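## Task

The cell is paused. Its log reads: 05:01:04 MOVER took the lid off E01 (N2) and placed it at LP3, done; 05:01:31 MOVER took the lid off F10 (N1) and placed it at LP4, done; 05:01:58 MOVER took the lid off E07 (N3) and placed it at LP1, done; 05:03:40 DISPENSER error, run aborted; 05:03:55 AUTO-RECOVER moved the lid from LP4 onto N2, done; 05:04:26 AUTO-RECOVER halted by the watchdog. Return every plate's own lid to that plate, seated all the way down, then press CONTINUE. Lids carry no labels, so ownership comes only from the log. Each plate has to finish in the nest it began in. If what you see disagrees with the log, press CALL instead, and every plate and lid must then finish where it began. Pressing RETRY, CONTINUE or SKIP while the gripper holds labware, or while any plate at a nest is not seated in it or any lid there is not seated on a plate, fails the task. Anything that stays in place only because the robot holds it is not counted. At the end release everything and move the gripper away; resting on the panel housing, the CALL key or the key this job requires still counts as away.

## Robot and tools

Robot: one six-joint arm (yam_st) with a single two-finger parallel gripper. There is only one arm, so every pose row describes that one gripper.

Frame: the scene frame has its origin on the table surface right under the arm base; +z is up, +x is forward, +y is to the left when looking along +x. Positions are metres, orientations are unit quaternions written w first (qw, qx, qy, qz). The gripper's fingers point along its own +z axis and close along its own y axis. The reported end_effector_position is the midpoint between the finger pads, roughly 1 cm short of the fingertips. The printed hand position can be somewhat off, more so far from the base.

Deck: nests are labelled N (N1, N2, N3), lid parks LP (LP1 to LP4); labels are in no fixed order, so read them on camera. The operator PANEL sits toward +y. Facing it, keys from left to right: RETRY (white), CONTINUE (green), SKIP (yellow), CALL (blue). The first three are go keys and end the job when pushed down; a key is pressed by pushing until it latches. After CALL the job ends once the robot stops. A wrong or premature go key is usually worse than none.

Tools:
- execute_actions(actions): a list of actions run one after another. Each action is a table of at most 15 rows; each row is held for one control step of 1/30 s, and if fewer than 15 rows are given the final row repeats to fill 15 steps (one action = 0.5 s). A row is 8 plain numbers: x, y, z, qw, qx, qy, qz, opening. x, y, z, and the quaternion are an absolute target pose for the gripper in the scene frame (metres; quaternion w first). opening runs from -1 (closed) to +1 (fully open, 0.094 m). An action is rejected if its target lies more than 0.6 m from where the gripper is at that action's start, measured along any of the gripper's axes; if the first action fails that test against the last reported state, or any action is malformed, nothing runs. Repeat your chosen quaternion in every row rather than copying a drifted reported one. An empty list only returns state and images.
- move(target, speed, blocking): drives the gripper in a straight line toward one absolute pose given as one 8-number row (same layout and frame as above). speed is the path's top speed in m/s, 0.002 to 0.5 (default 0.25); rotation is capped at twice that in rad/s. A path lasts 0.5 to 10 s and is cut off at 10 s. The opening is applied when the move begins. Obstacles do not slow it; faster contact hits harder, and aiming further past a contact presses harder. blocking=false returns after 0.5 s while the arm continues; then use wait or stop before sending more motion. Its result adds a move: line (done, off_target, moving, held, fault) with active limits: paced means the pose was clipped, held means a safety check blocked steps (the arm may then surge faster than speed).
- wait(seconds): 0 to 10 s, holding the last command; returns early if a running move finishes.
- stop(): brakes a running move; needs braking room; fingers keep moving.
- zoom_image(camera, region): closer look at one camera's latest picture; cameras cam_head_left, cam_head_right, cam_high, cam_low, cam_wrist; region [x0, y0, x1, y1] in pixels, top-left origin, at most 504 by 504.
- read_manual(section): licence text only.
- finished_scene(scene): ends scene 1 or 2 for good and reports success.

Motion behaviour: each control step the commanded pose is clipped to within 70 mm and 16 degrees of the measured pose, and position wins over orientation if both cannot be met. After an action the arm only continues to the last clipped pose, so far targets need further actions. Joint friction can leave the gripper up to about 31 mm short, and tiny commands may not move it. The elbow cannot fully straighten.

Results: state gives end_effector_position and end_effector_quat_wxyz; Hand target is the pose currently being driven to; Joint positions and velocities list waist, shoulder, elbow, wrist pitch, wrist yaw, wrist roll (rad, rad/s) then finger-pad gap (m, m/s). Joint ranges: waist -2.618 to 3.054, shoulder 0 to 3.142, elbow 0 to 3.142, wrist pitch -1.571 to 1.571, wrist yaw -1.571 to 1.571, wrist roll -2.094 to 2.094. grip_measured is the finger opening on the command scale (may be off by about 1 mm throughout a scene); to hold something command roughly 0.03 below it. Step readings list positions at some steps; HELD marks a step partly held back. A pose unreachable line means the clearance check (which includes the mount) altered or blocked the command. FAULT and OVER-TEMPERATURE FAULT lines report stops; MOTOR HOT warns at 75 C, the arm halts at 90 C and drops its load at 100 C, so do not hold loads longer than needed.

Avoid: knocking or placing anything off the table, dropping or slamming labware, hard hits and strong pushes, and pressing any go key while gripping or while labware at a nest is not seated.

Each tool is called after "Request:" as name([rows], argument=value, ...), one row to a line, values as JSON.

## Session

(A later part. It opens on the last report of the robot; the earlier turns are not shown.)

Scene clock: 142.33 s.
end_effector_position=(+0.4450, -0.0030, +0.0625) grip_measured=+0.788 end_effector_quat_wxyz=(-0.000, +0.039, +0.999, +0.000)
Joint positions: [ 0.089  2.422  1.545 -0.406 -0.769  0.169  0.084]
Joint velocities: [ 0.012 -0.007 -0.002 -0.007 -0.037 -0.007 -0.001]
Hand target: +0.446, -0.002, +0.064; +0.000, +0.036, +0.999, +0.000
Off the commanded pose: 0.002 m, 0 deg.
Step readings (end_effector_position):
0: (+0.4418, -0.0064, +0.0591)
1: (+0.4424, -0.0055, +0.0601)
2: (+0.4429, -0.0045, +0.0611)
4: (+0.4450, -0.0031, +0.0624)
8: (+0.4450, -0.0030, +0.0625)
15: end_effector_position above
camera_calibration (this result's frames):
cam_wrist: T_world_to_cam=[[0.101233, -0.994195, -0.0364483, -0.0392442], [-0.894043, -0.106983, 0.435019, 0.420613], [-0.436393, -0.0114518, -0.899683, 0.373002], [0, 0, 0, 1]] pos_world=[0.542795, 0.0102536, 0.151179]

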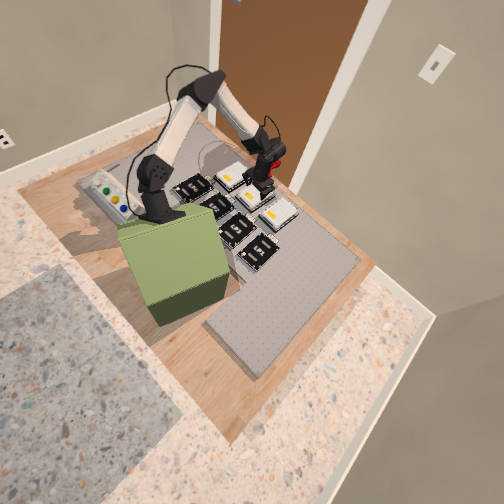

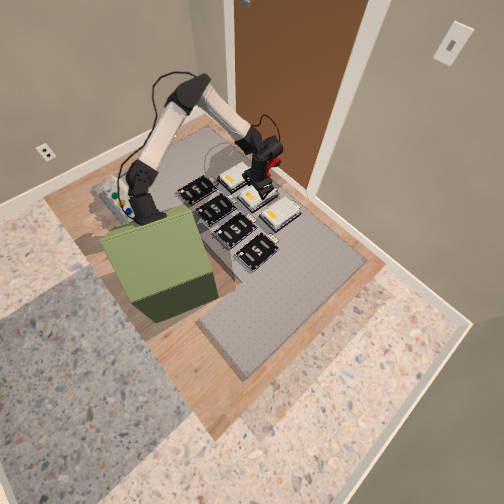

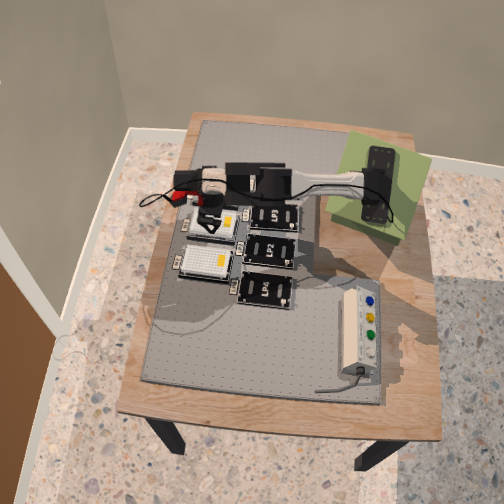

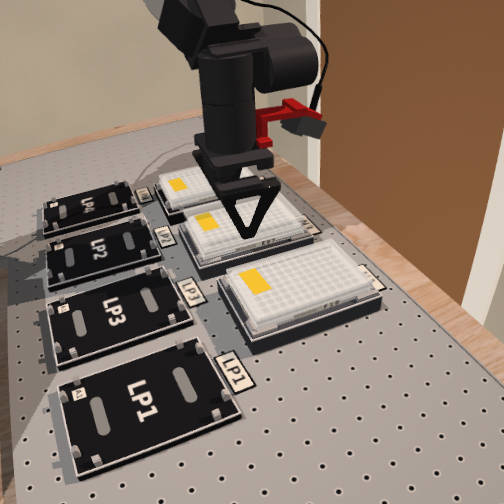

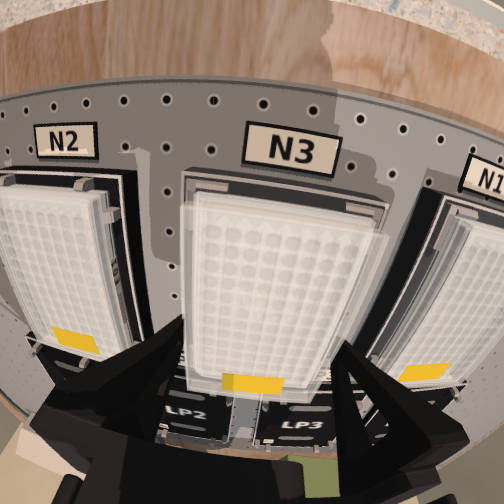

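Request:
execute_actions([
  [[0.447,-0.001,0.046,0,0.036,0.9994,0,0.75],[0.447,-0.001,0.046,0,0.036,0.9994,0,0.75],[0.447,-0.001,0.044,0,0.036,0.9994,0,0.75],[0.447,-0.002,0.042,0,0.036,0.9994,0,0.75],[0.447,-0.002,0.062,0,0.036,0.9994,0,0.75],[0.447,-0.002,0.042,0,0.036,0.9994,0,0.75],[0.447,-0.002,0.042,0,0.036,0.9994,0,0.75],[0.447,-0.002,0.048,0,0.036,0.9994,0,0.75]],
])

Request:
zoom_image(camera="cam_low", region=[150,150,350,300])

Scene clock: 143.43 s.
end_effector_position=(+0.4451, -0.0034, +0.0545) grip_measured=+0.788 end_effector_quat_wxyz=(+0.001, +0.040, +0.999, -0.000)
Joint positions: [ 0.102  2.437  1.545 -0.376 -0.764  0.188  0.084]
Joint velocities: [-0.007  0.002  0.012 -0.037 -0.007 -0.022 -0.   ]
Hand target: +0.447, -0.002, +0.048; +0.000, +0.036, +0.999, -0.000
Off the commanded pose: 0.007 m, 0 deg.
Step readings (end_effector_position):
0: (+0.4450, -0.0030, +0.0625)
1: (+0.4453, -0.0029, +0.0621)
2: (+0.4460, -0.0026, +0.0611)
4: (+0.4459, -0.0023, +0.0576)
8: (+0.4454, -0.0032, +0.0549)
15: end_effector_position above
camera_calibration (this result's frames):
cam_wrist: T_world_to_cam=[[0.100336, -0.994336, -0.0350468, -0.0396886], [-0.895224, -0.105594, 0.432926, 0.424749], [-0.434174, -0.0120635, -0.900748, 0.364853], [0, 0, 0, 1]] pos_world=[0.542638, 0.00978865, 0.143365]

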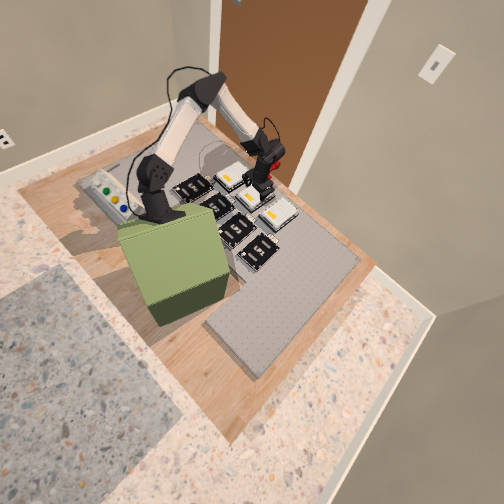

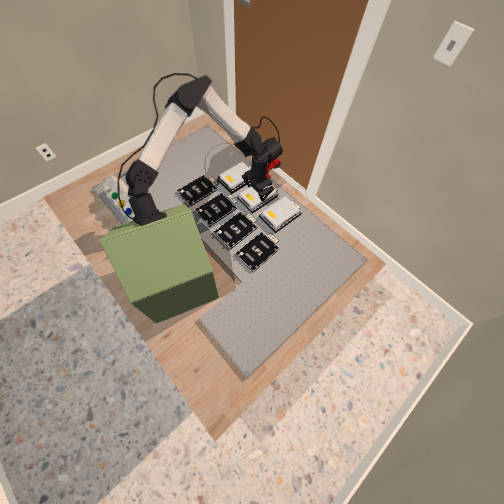

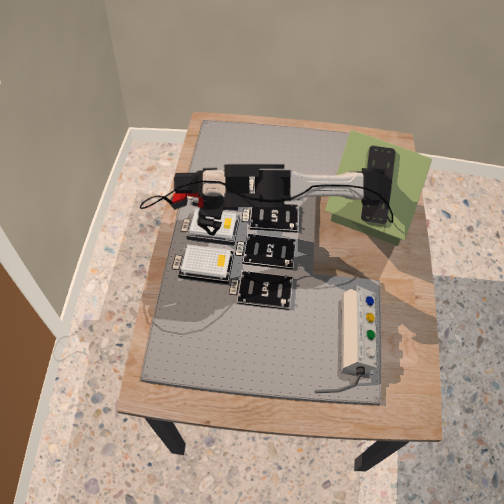

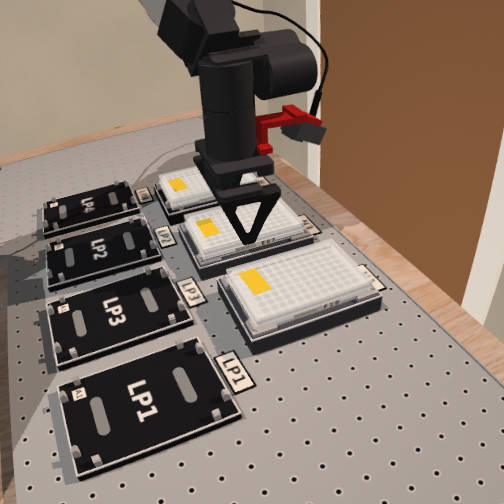

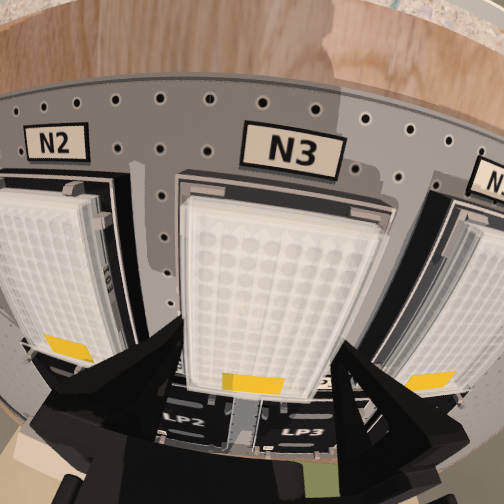

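Region (150, 150, 350, 300) of cam_low's 504x504 image, scaled by 2.520, with more detail than that image has; it fills the top 378 rows of this view, and the rest is white.

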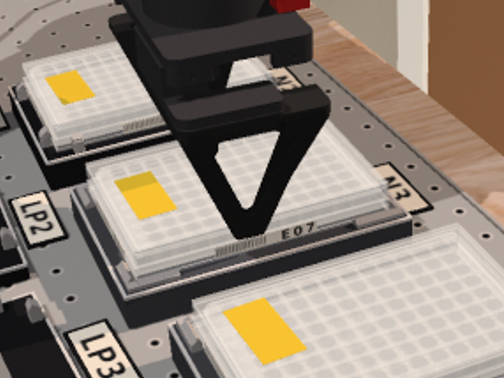

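Request:
execute_actions([
  [[0.446,-0.003,0.040,0,0.036,0.9994,0,0.75],[0.446,-0.003,0.040,0,0.036,0.9994,0,0.75],[0.446,-0.003,0.040,0,0.036,0.9994,0,0.75],[0.446,-0.003,0.040,0,0.036,0.9994,0,0.75],[0.446,-0.003,0.050,0,0.036,0.9994,0,0.75],[0.446,-0.003,0.052,0,0.036,0.9994,0,0.75],[0.446,-0.003,0.054,0,0.036,0.9994,0,0.80],[0.446,-0.003,0.054,0,0.036,0.9994,0,0.85],[0.446,-0.003,0.054,0,0.036,0.9994,0,0.90],[0.446,-0.003,0.054,0,0.036,0.9994,0,1]],
  [[0.446,-0.003,0.054,0,0.036,0.9994,0,1],[0.446,-0.003,0.054,0,0.036,0.9994,0,1],[0.446,-0.003,0.065,0,0.036,0.9994,0,1],[0.446,-0.003,0.075,0,0.036,0.9994,0,1],[0.446,-0.003,0.085,0,0.036,0.9994,0,1],[0.446,-0.003,0.095,0,0.036,0.9994,0,1],[0.446,-0.003,0.105,0,0.036,0.9994,0,1],[0.446,-0.003,0.115,0,0.036,0.9994,0,1],[0.446,-0.003,0.125,0,0.036,0.9994,0,1]],
])

Request:
zoom_image(camera="cam_low", region=[140,150,400,360])

Scene clock: 146.27 s.
end_effector_position=(+0.4566, -0.0078, +0.1283) grip_measured=+1.000 end_effector_quat_wxyz=(+0.025, +0.035, +0.999, -0.006)
Joint positions: [-0.02   2.309  1.545 -0.552 -0.782  0.06   0.094]
Joint velocities: [-0.027 -0.002 -0.007 -0.198 -0.022 -0.168  0.   ]
Hand target: +0.446, -0.003, +0.125; +0.001, +0.036, +0.999, +0.000
Off the commanded pose: 0.012 m, 3 deg.
Step readings (end_effector_position; steps 1 to 15: 1st action; 16 to 30: 2nd action):
0: (+0.4451, -0.0034, +0.0545)
1: (+0.4453, -0.0032, +0.0542)
2: (+0.4455, -0.0033, +0.0538)
4: (+0.4458, -0.0034, +0.0538)
8: (+0.4456, -0.0034, +0.0538)
15: (+0.4454, -0.0034, +0.0538)
16: (+0.4454, -0.0034, +0.0538)
17: (+0.4454, -0.0034, +0.0538)
19: (+0.4441, -0.0037, +0.0550)
23: (+0.4458, -0.0043, +0.0777)
30: end_effector_position above
camera_calibration (this result's frames):
cam_wrist: T_world_to_cam=[[0.111877, -0.993571, -0.0173551, -0.0501439], [-0.913635, -0.109714, 0.391452, 0.416342], [-0.390839, -0.0279382, -0.920035, 0.418799], [0, 0, 0, 1]] pos_world=[0.549677, 0.00755734, 0.221461]

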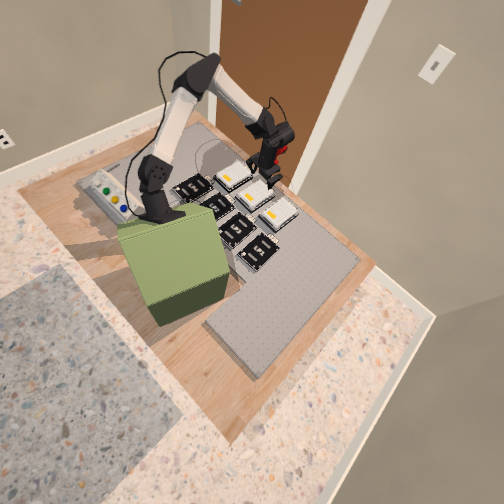

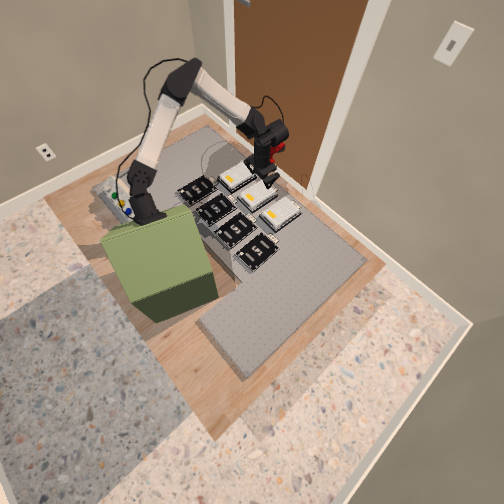

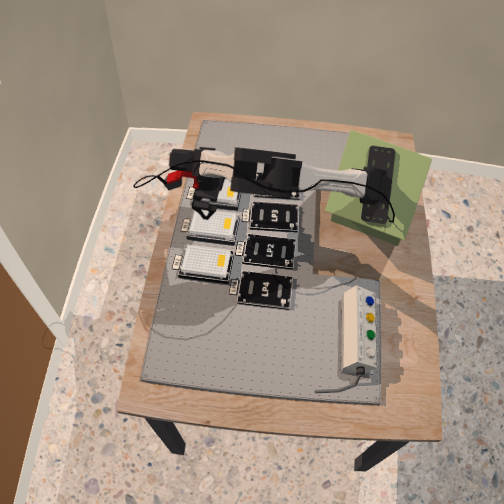

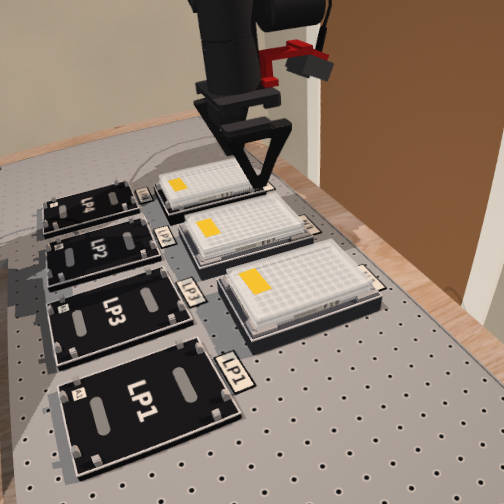

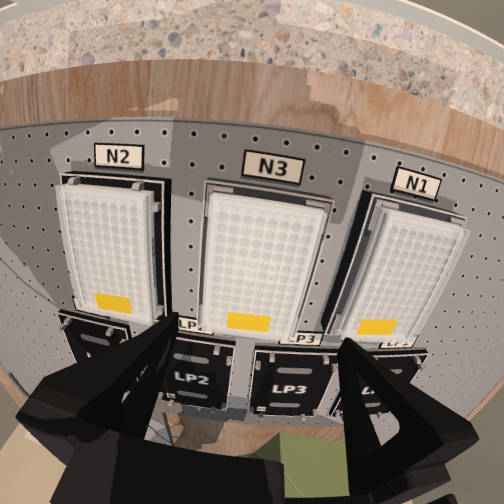

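Region (140, 150, 400, 360) of cam_low's 504x504 image, scaled by 1.938, with more detail than that image has; it fills the top 407 rows of this view, and the rest is white.

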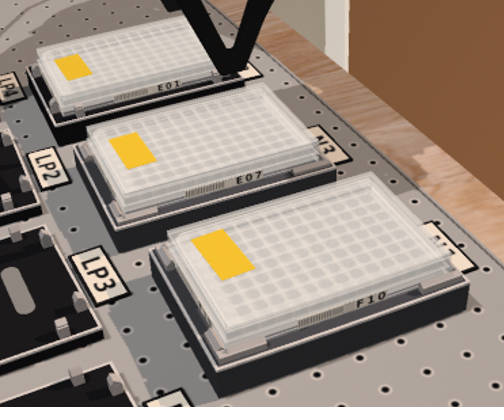

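Request:
zoom_image(camera="cam_low", region=[210,230,390,360])

Request:
zoom_image(camera="cam_low", region=[150,155,330,285])

Region (210, 230, 390, 360) of cam_low's 504x504 image, scaled by 2.800, with more detail than that image has.

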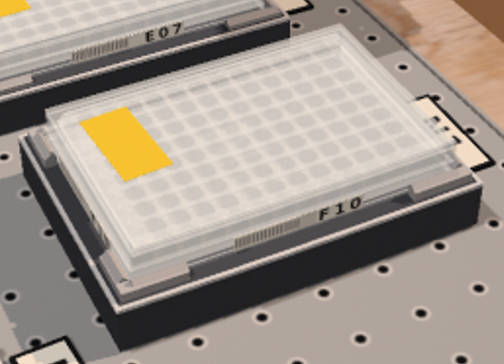

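Region (150, 155, 330, 285) of cam_low's 504x504 image, scaled by 2.800, with more detail than that image has.

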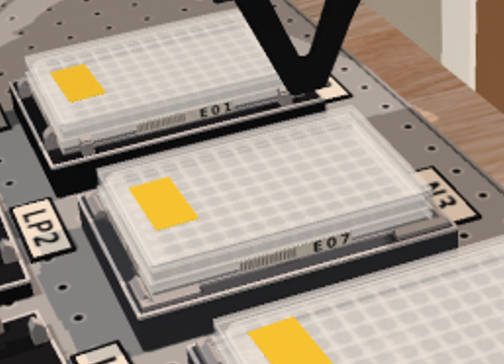

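Request:
zoom_image(camera="cam_head_left", region=[70,160,170,240])

Request:
zoom_image(camera="cam_high", region=[320,270,420,390])

Region (70, 160, 170, 240) of cam_head_left's 504x504 image, scaled by 5.040, with more detail than that image has; it fills the top 403 rows of this view, and the rest is white.

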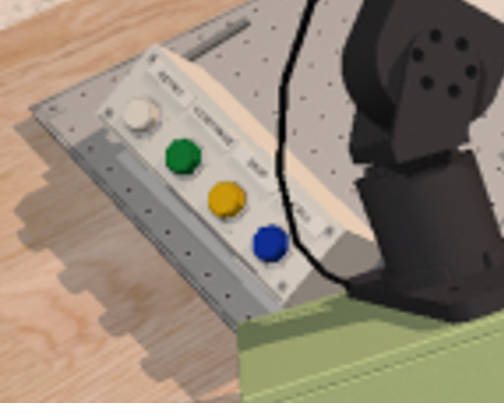

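Region (320, 270, 420, 390) of cam_high's 504x504 image, scaled by 4.200, with more detail than that image has.

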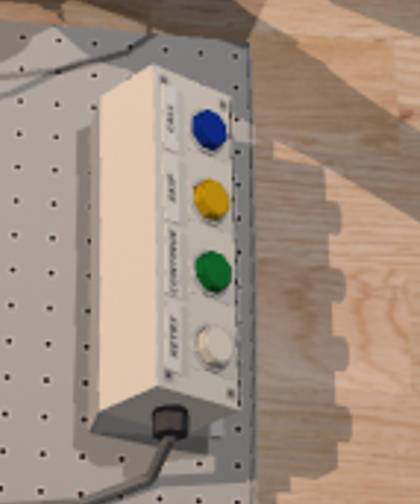

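Request:
move(target=[0.06,0.33,0.22,0,-0.707,0.707,0,-1], speed=0.35)

Scene clock: 152.33 s.
end_effector_position=(+0.0626, +0.3289, +0.2184) grip_measured=-0.982 end_effector_quat_wxyz=(-0.006, +0.707, -0.707, -0.000)
Joint positions: [ 1.657  0.886  0.843 -0.728  0.211 -0.119  0.001]
Joint velocities: [ 0.002 -0.002 -0.007 -0.051 -0.007 -0.007 -0.   ]
Hand target: +0.061, +0.333, +0.219; -0.003, +0.709, -0.705, +0.002
Off the commanded pose: 0.003 m, 1 deg.
move: done
camera_calibration (this result's frames):
cam_wrist: T_world_to_cam=[[0.983211, 0.180465, -0.0269788, -0.108576], [0.174507, -0.886764, 0.428014, 0.237545], [0.053318, -0.425537, -0.903369, 0.456495], [0, 0, 0, 1]] pos_world=[0.0409602, 0.424496, 0.307782]

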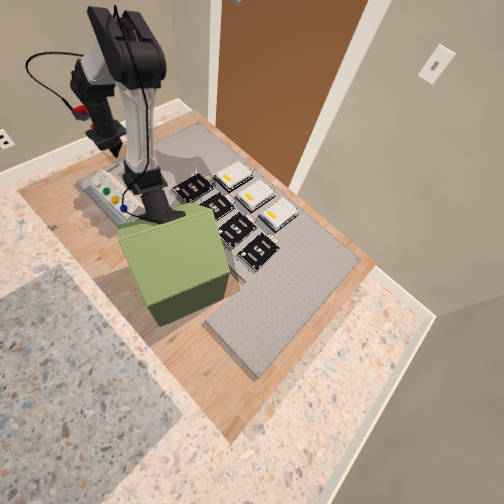

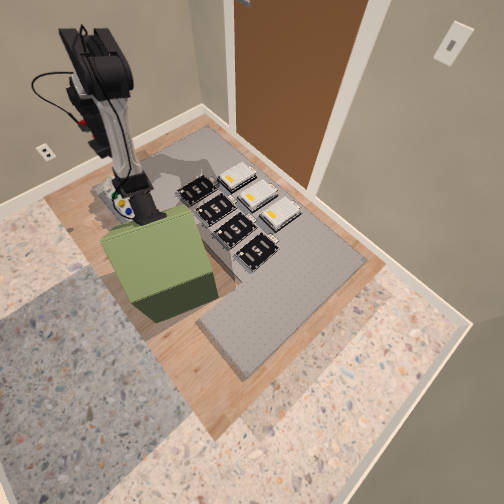

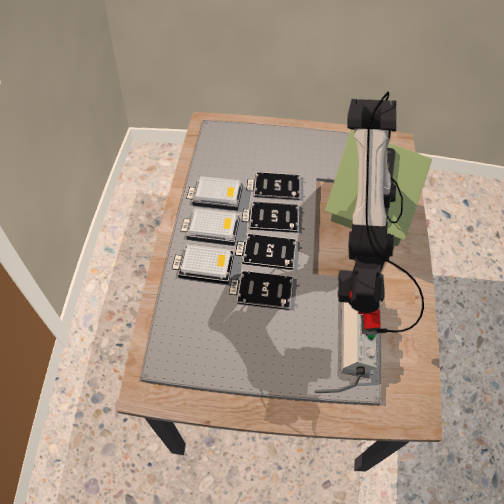

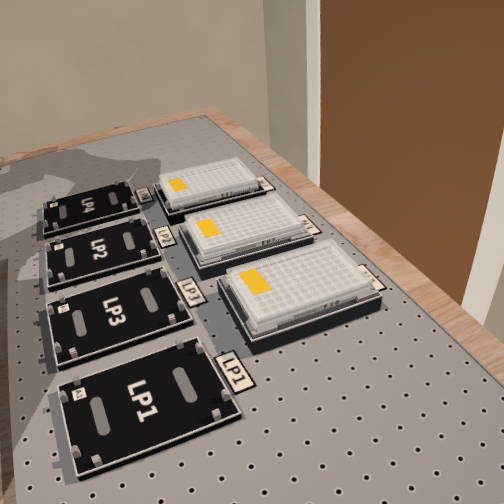

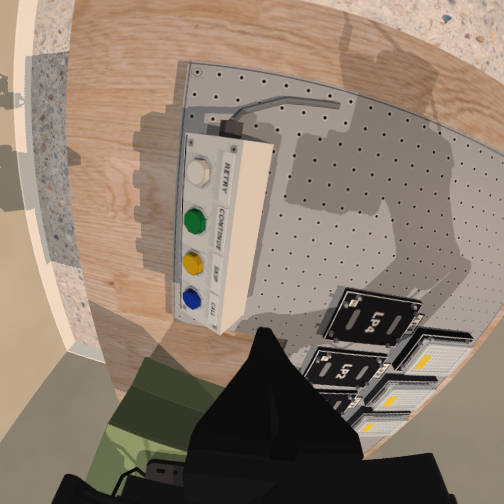

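Request:
move(target=[-0.015,0.33,0.15,0,-0.707,0.707,0,-1], speed=0.25)

Request:
zoom_image(camera="cam_wrist", region=[150,130,380,400])

Scene clock: 154.27 s.
end_effector_position=(-0.0108, +0.3397, +0.1550) grip_measured=-0.982 end_effector_quat_wxyz=(-0.006, +0.704, -0.710, -0.008)
Joint positions: [ 1.928  1.169  0.769 -0.42   0.392  0.09   0.001]
Joint velocities: [-0.007  0.007 -0.012  0.007  0.037 -0.051 -0.   ]
Hand target: -0.015, +0.331, +0.150; -0.001, +0.708, -0.707, -0.000
Off the commanded pose: 0.012 m, 1 deg.
move: off_target
camera_calibration (this result's frames):
cam_wrist: T_world_to_cam=[[0.984575, 0.171564, -0.0343268, -0.0358647], [0.170138, -0.893042, 0.416568, 0.290911], [0.0408129, -0.415982, -0.908456, 0.405113], [0, 0, 0, 1]] pos_world=[-0.0307173, 0.434468, 0.245612]

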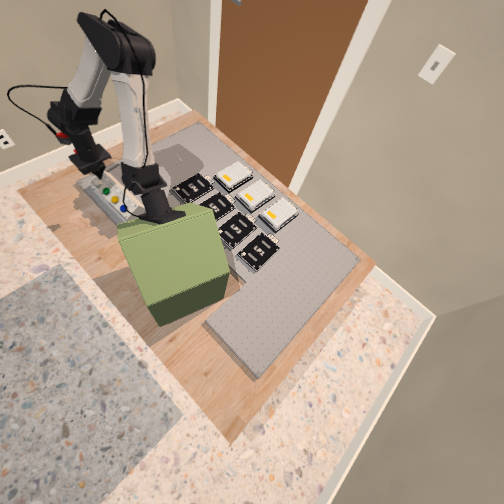

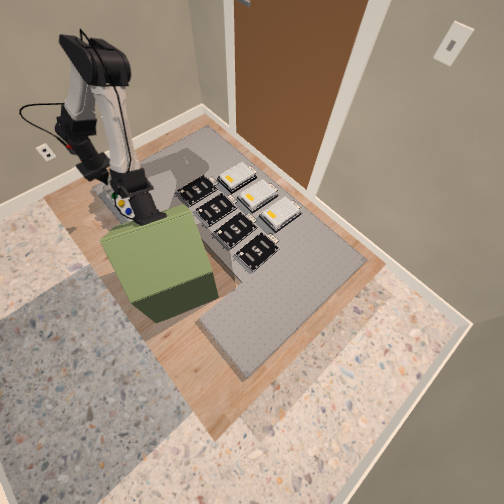

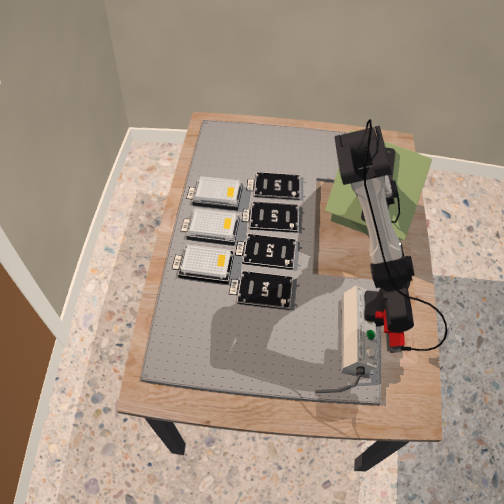

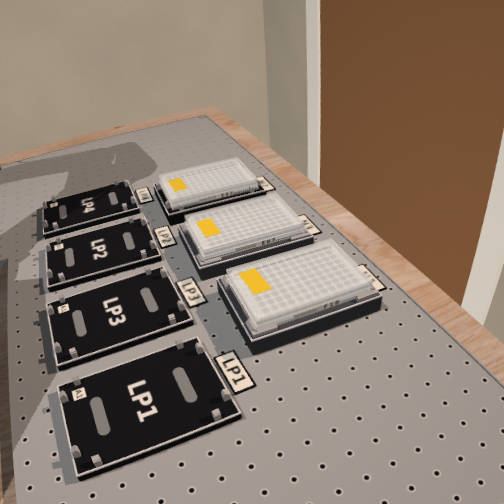

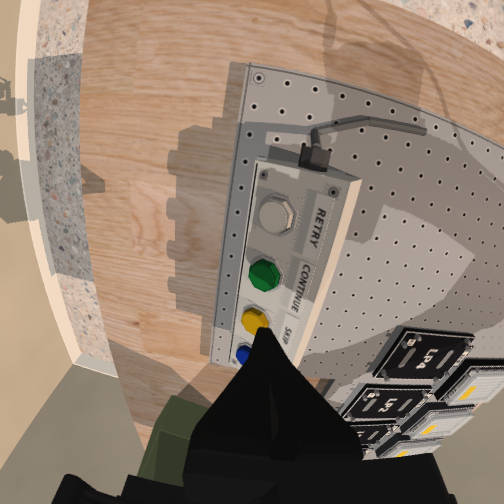

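Region (150, 130, 380, 400) of cam_wrist's 504x504 image, scaled by 1.867, with more detail than that image has; it fills the left 429 columns of this view, and the rest is white.

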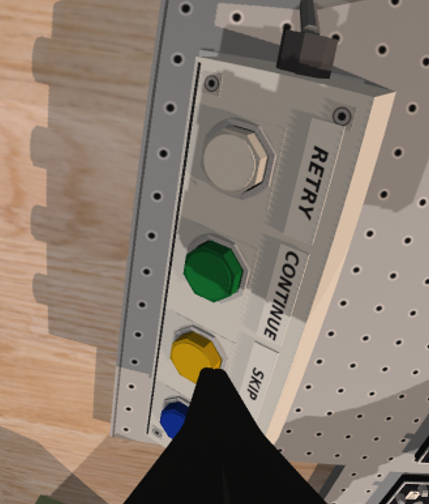

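Request:
move(target=[-0.028,0.333,0.112,0.153,-0.690,0.690,-0.153,-1], speed=0.15)

Scene clock: 157.90 s.
end_effector_position=(-0.0233, +0.3285, +0.1120) grip_measured=-0.982 end_effector_quat_wxyz=(-0.152, +0.689, -0.692, +0.153)
Joint positions: [ 2.131  1.58   0.872 -0.403  0.933  0.399  0.001]
Joint velocities: [ 0.007  0.002  0.007 -0.037 -0.037 -0.139 -0.001]
Hand target: -0.028, +0.333, +0.112; -0.153, +0.691, -0.690, +0.153
Off the commanded pose: 0.006 m, 0 deg.
move: done
camera_calibration (this result's frames):
cam_wrist: T_world_to_cam=[[0.907733, 0.175662, 0.381004, -0.0727438], [-0.0266468, -0.882155, 0.470204, 0.286802], [0.418702, -0.436972, -0.79608, 0.365048], [0, 0, 0, 1]] pos_world=[-0.079172, 0.425298, 0.183468]

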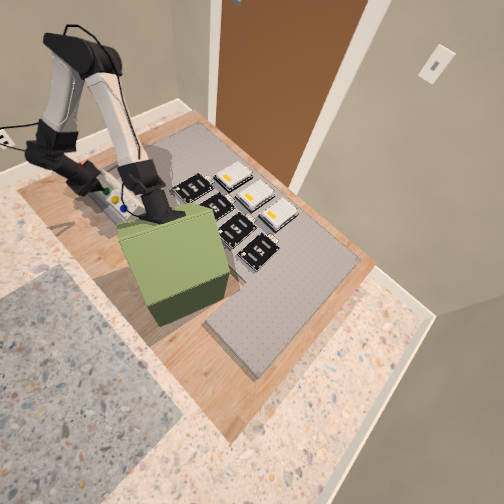

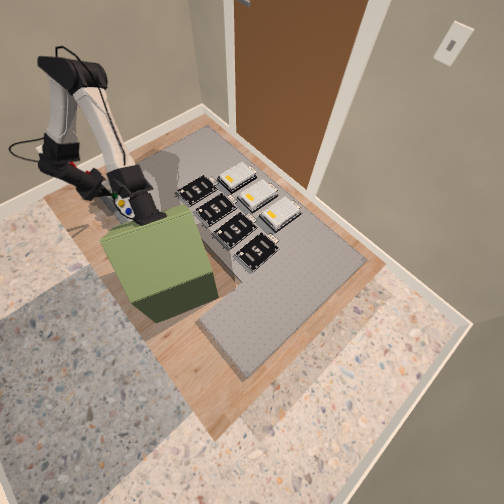

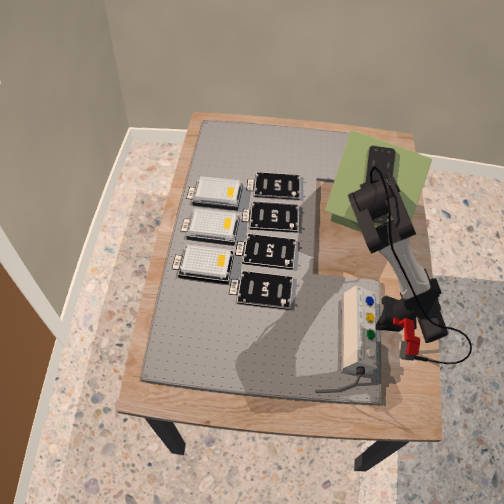

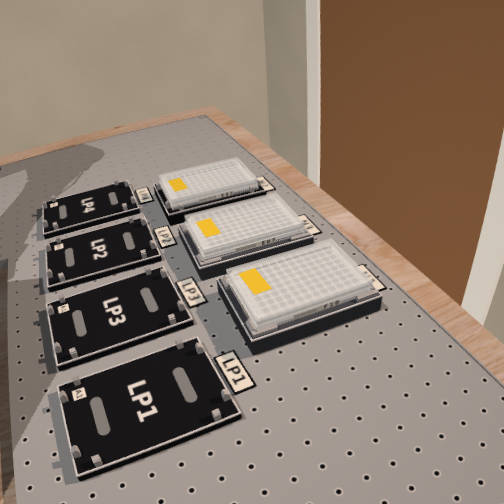

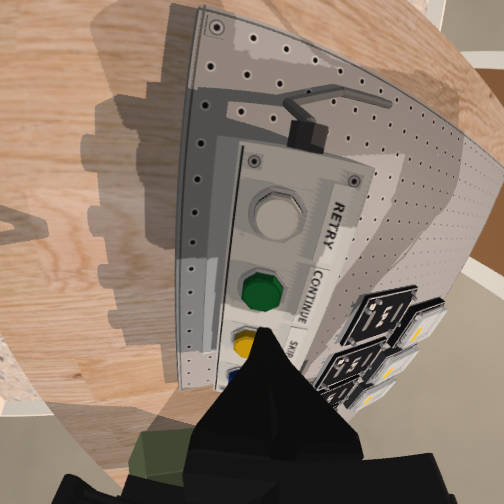

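Request:
move(target=[-0.019,0.338,0.090,0.153,-0.690,0.690,-0.153,-1], speed=0.05)

Scene clock: 159.60 s.
end_effector_position=(-0.0193, +0.3332, +0.0953) grip_measured=-0.982 end_effector_quat_wxyz=(-0.154, +0.693, -0.687, +0.154)
Joint positions: [ 2.089  1.624  0.872 -0.303  0.919  0.32   0.001]
Joint velocities: [ 0.002  0.002 -0.007  0.022 -0.022 -0.051  0.   ]
Hand target: -0.019, +0.338, +0.090; -0.153, +0.690, -0.690, +0.153
Off the commanded pose: 0.007 m, 1 deg.
move: done
camera_calibration (this result's frames):
cam_wrist: T_world_to_cam=[[0.903977, 0.187749, 0.384155, -0.0752542], [-0.0166935, -0.882258, 0.47047, 0.299077], [0.427254, -0.431707, -0.794407, 0.350389], [0, 0, 0, 1]] pos_world=[-0.0766843, 0.429258, 0.166553]

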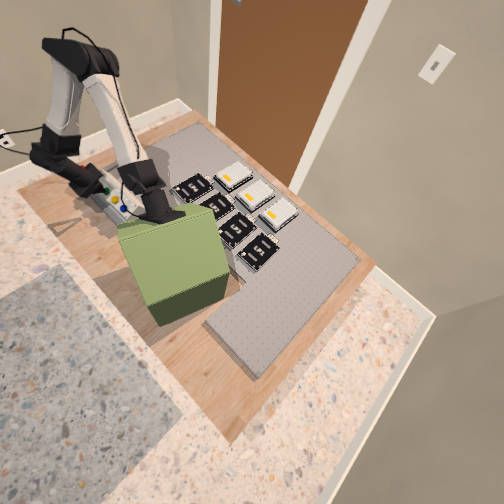

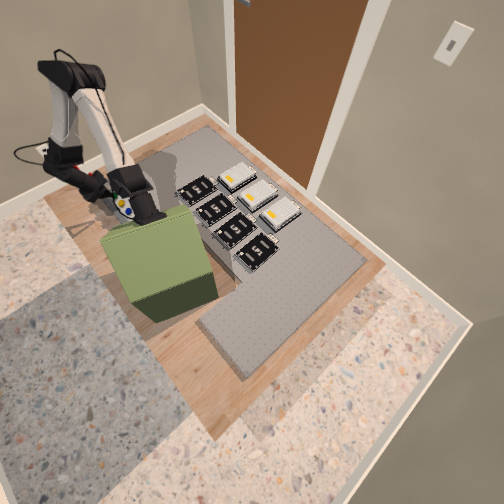

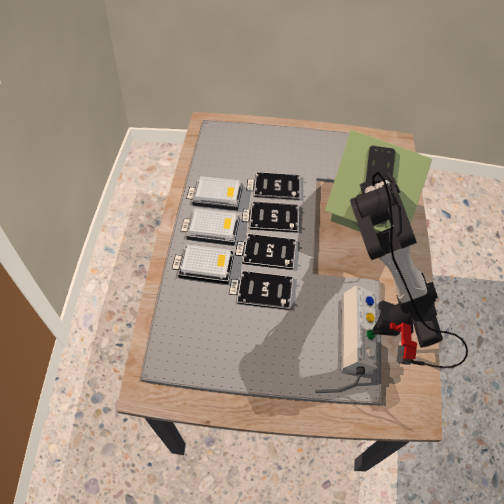

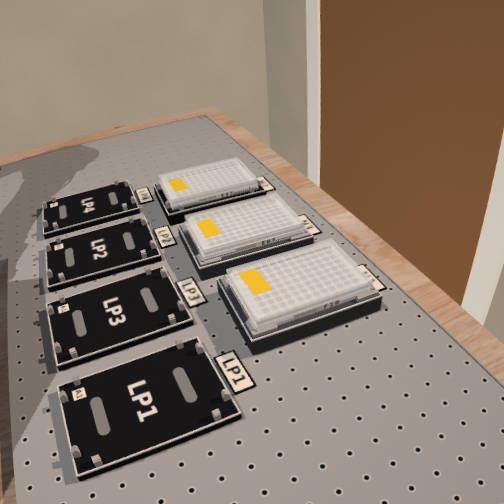

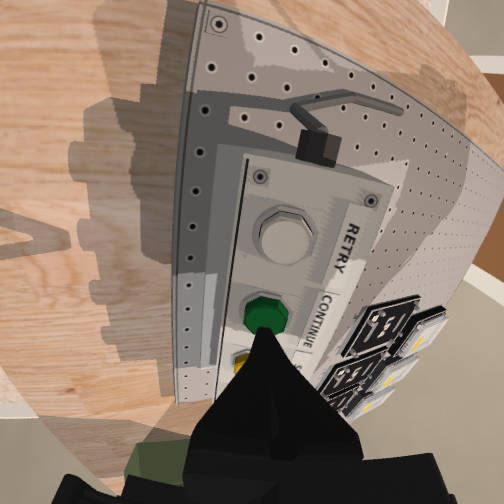

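Request:
move(target=[-0.010,0.336,0.072,0.153,-0.690,0.690,-0.153,-1], speed=0.03)

Scene clock: 160.70 s.
end_effector_position=(-0.0147, +0.3415, +0.0870) grip_measured=-0.983 end_effector_quat_wxyz=(-0.158, +0.695, -0.686, +0.147)
Joint positions: [ 2.058  1.637  0.872 -0.227  0.903  0.254  0.001]
Joint velocities: [ 0.002  0.007 -0.017 -0.051 -0.022 -0.037 -0.001]
move: unfinished (the scene ended)
camera_calibration (this result's frames):
cam_wrist: T_world_to_cam=[[0.904155, 0.188143, 0.383544, -0.0778689], [-0.00865779, -0.889545, 0.456766, 0.314165], [0.427117, -0.416308, -0.802657, 0.340838], [0, 0, 0, 1]] pos_world=[-0.0724521, 0.436008, 0.159942]
The task's run has ended: the event that ends the task has happened. This ends this scene only. If you have not yet called finished_scene for this scene, call it to go on to the next scene.

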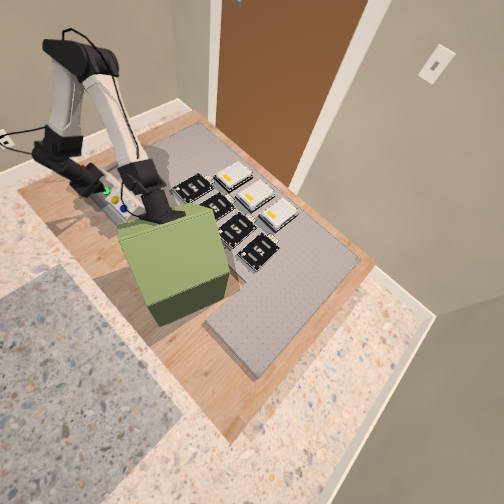

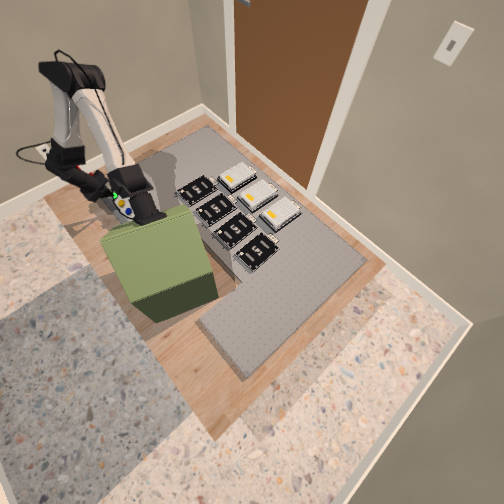

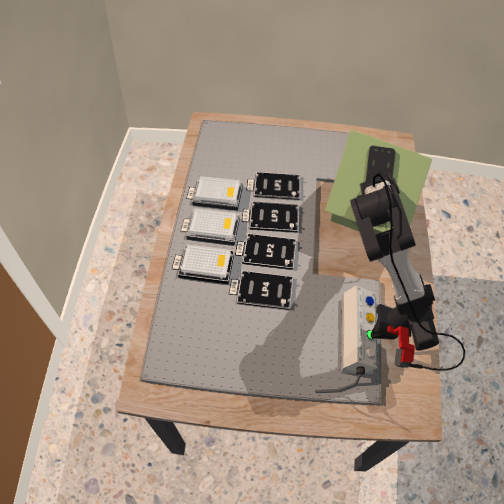

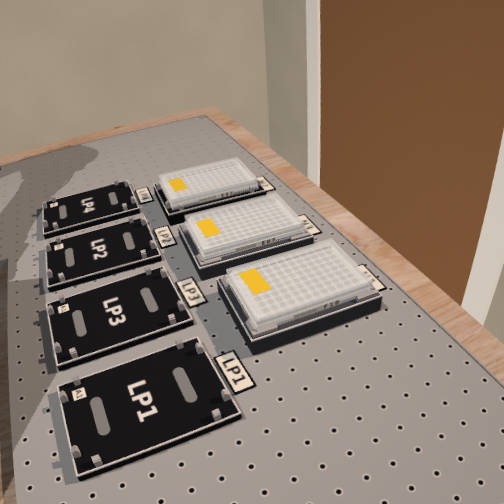

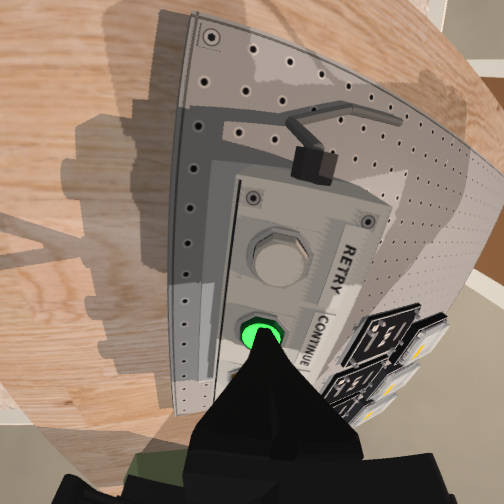

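Green is lit.

Request:
finished_scene(scene=1)

The scene is finished: the task was done.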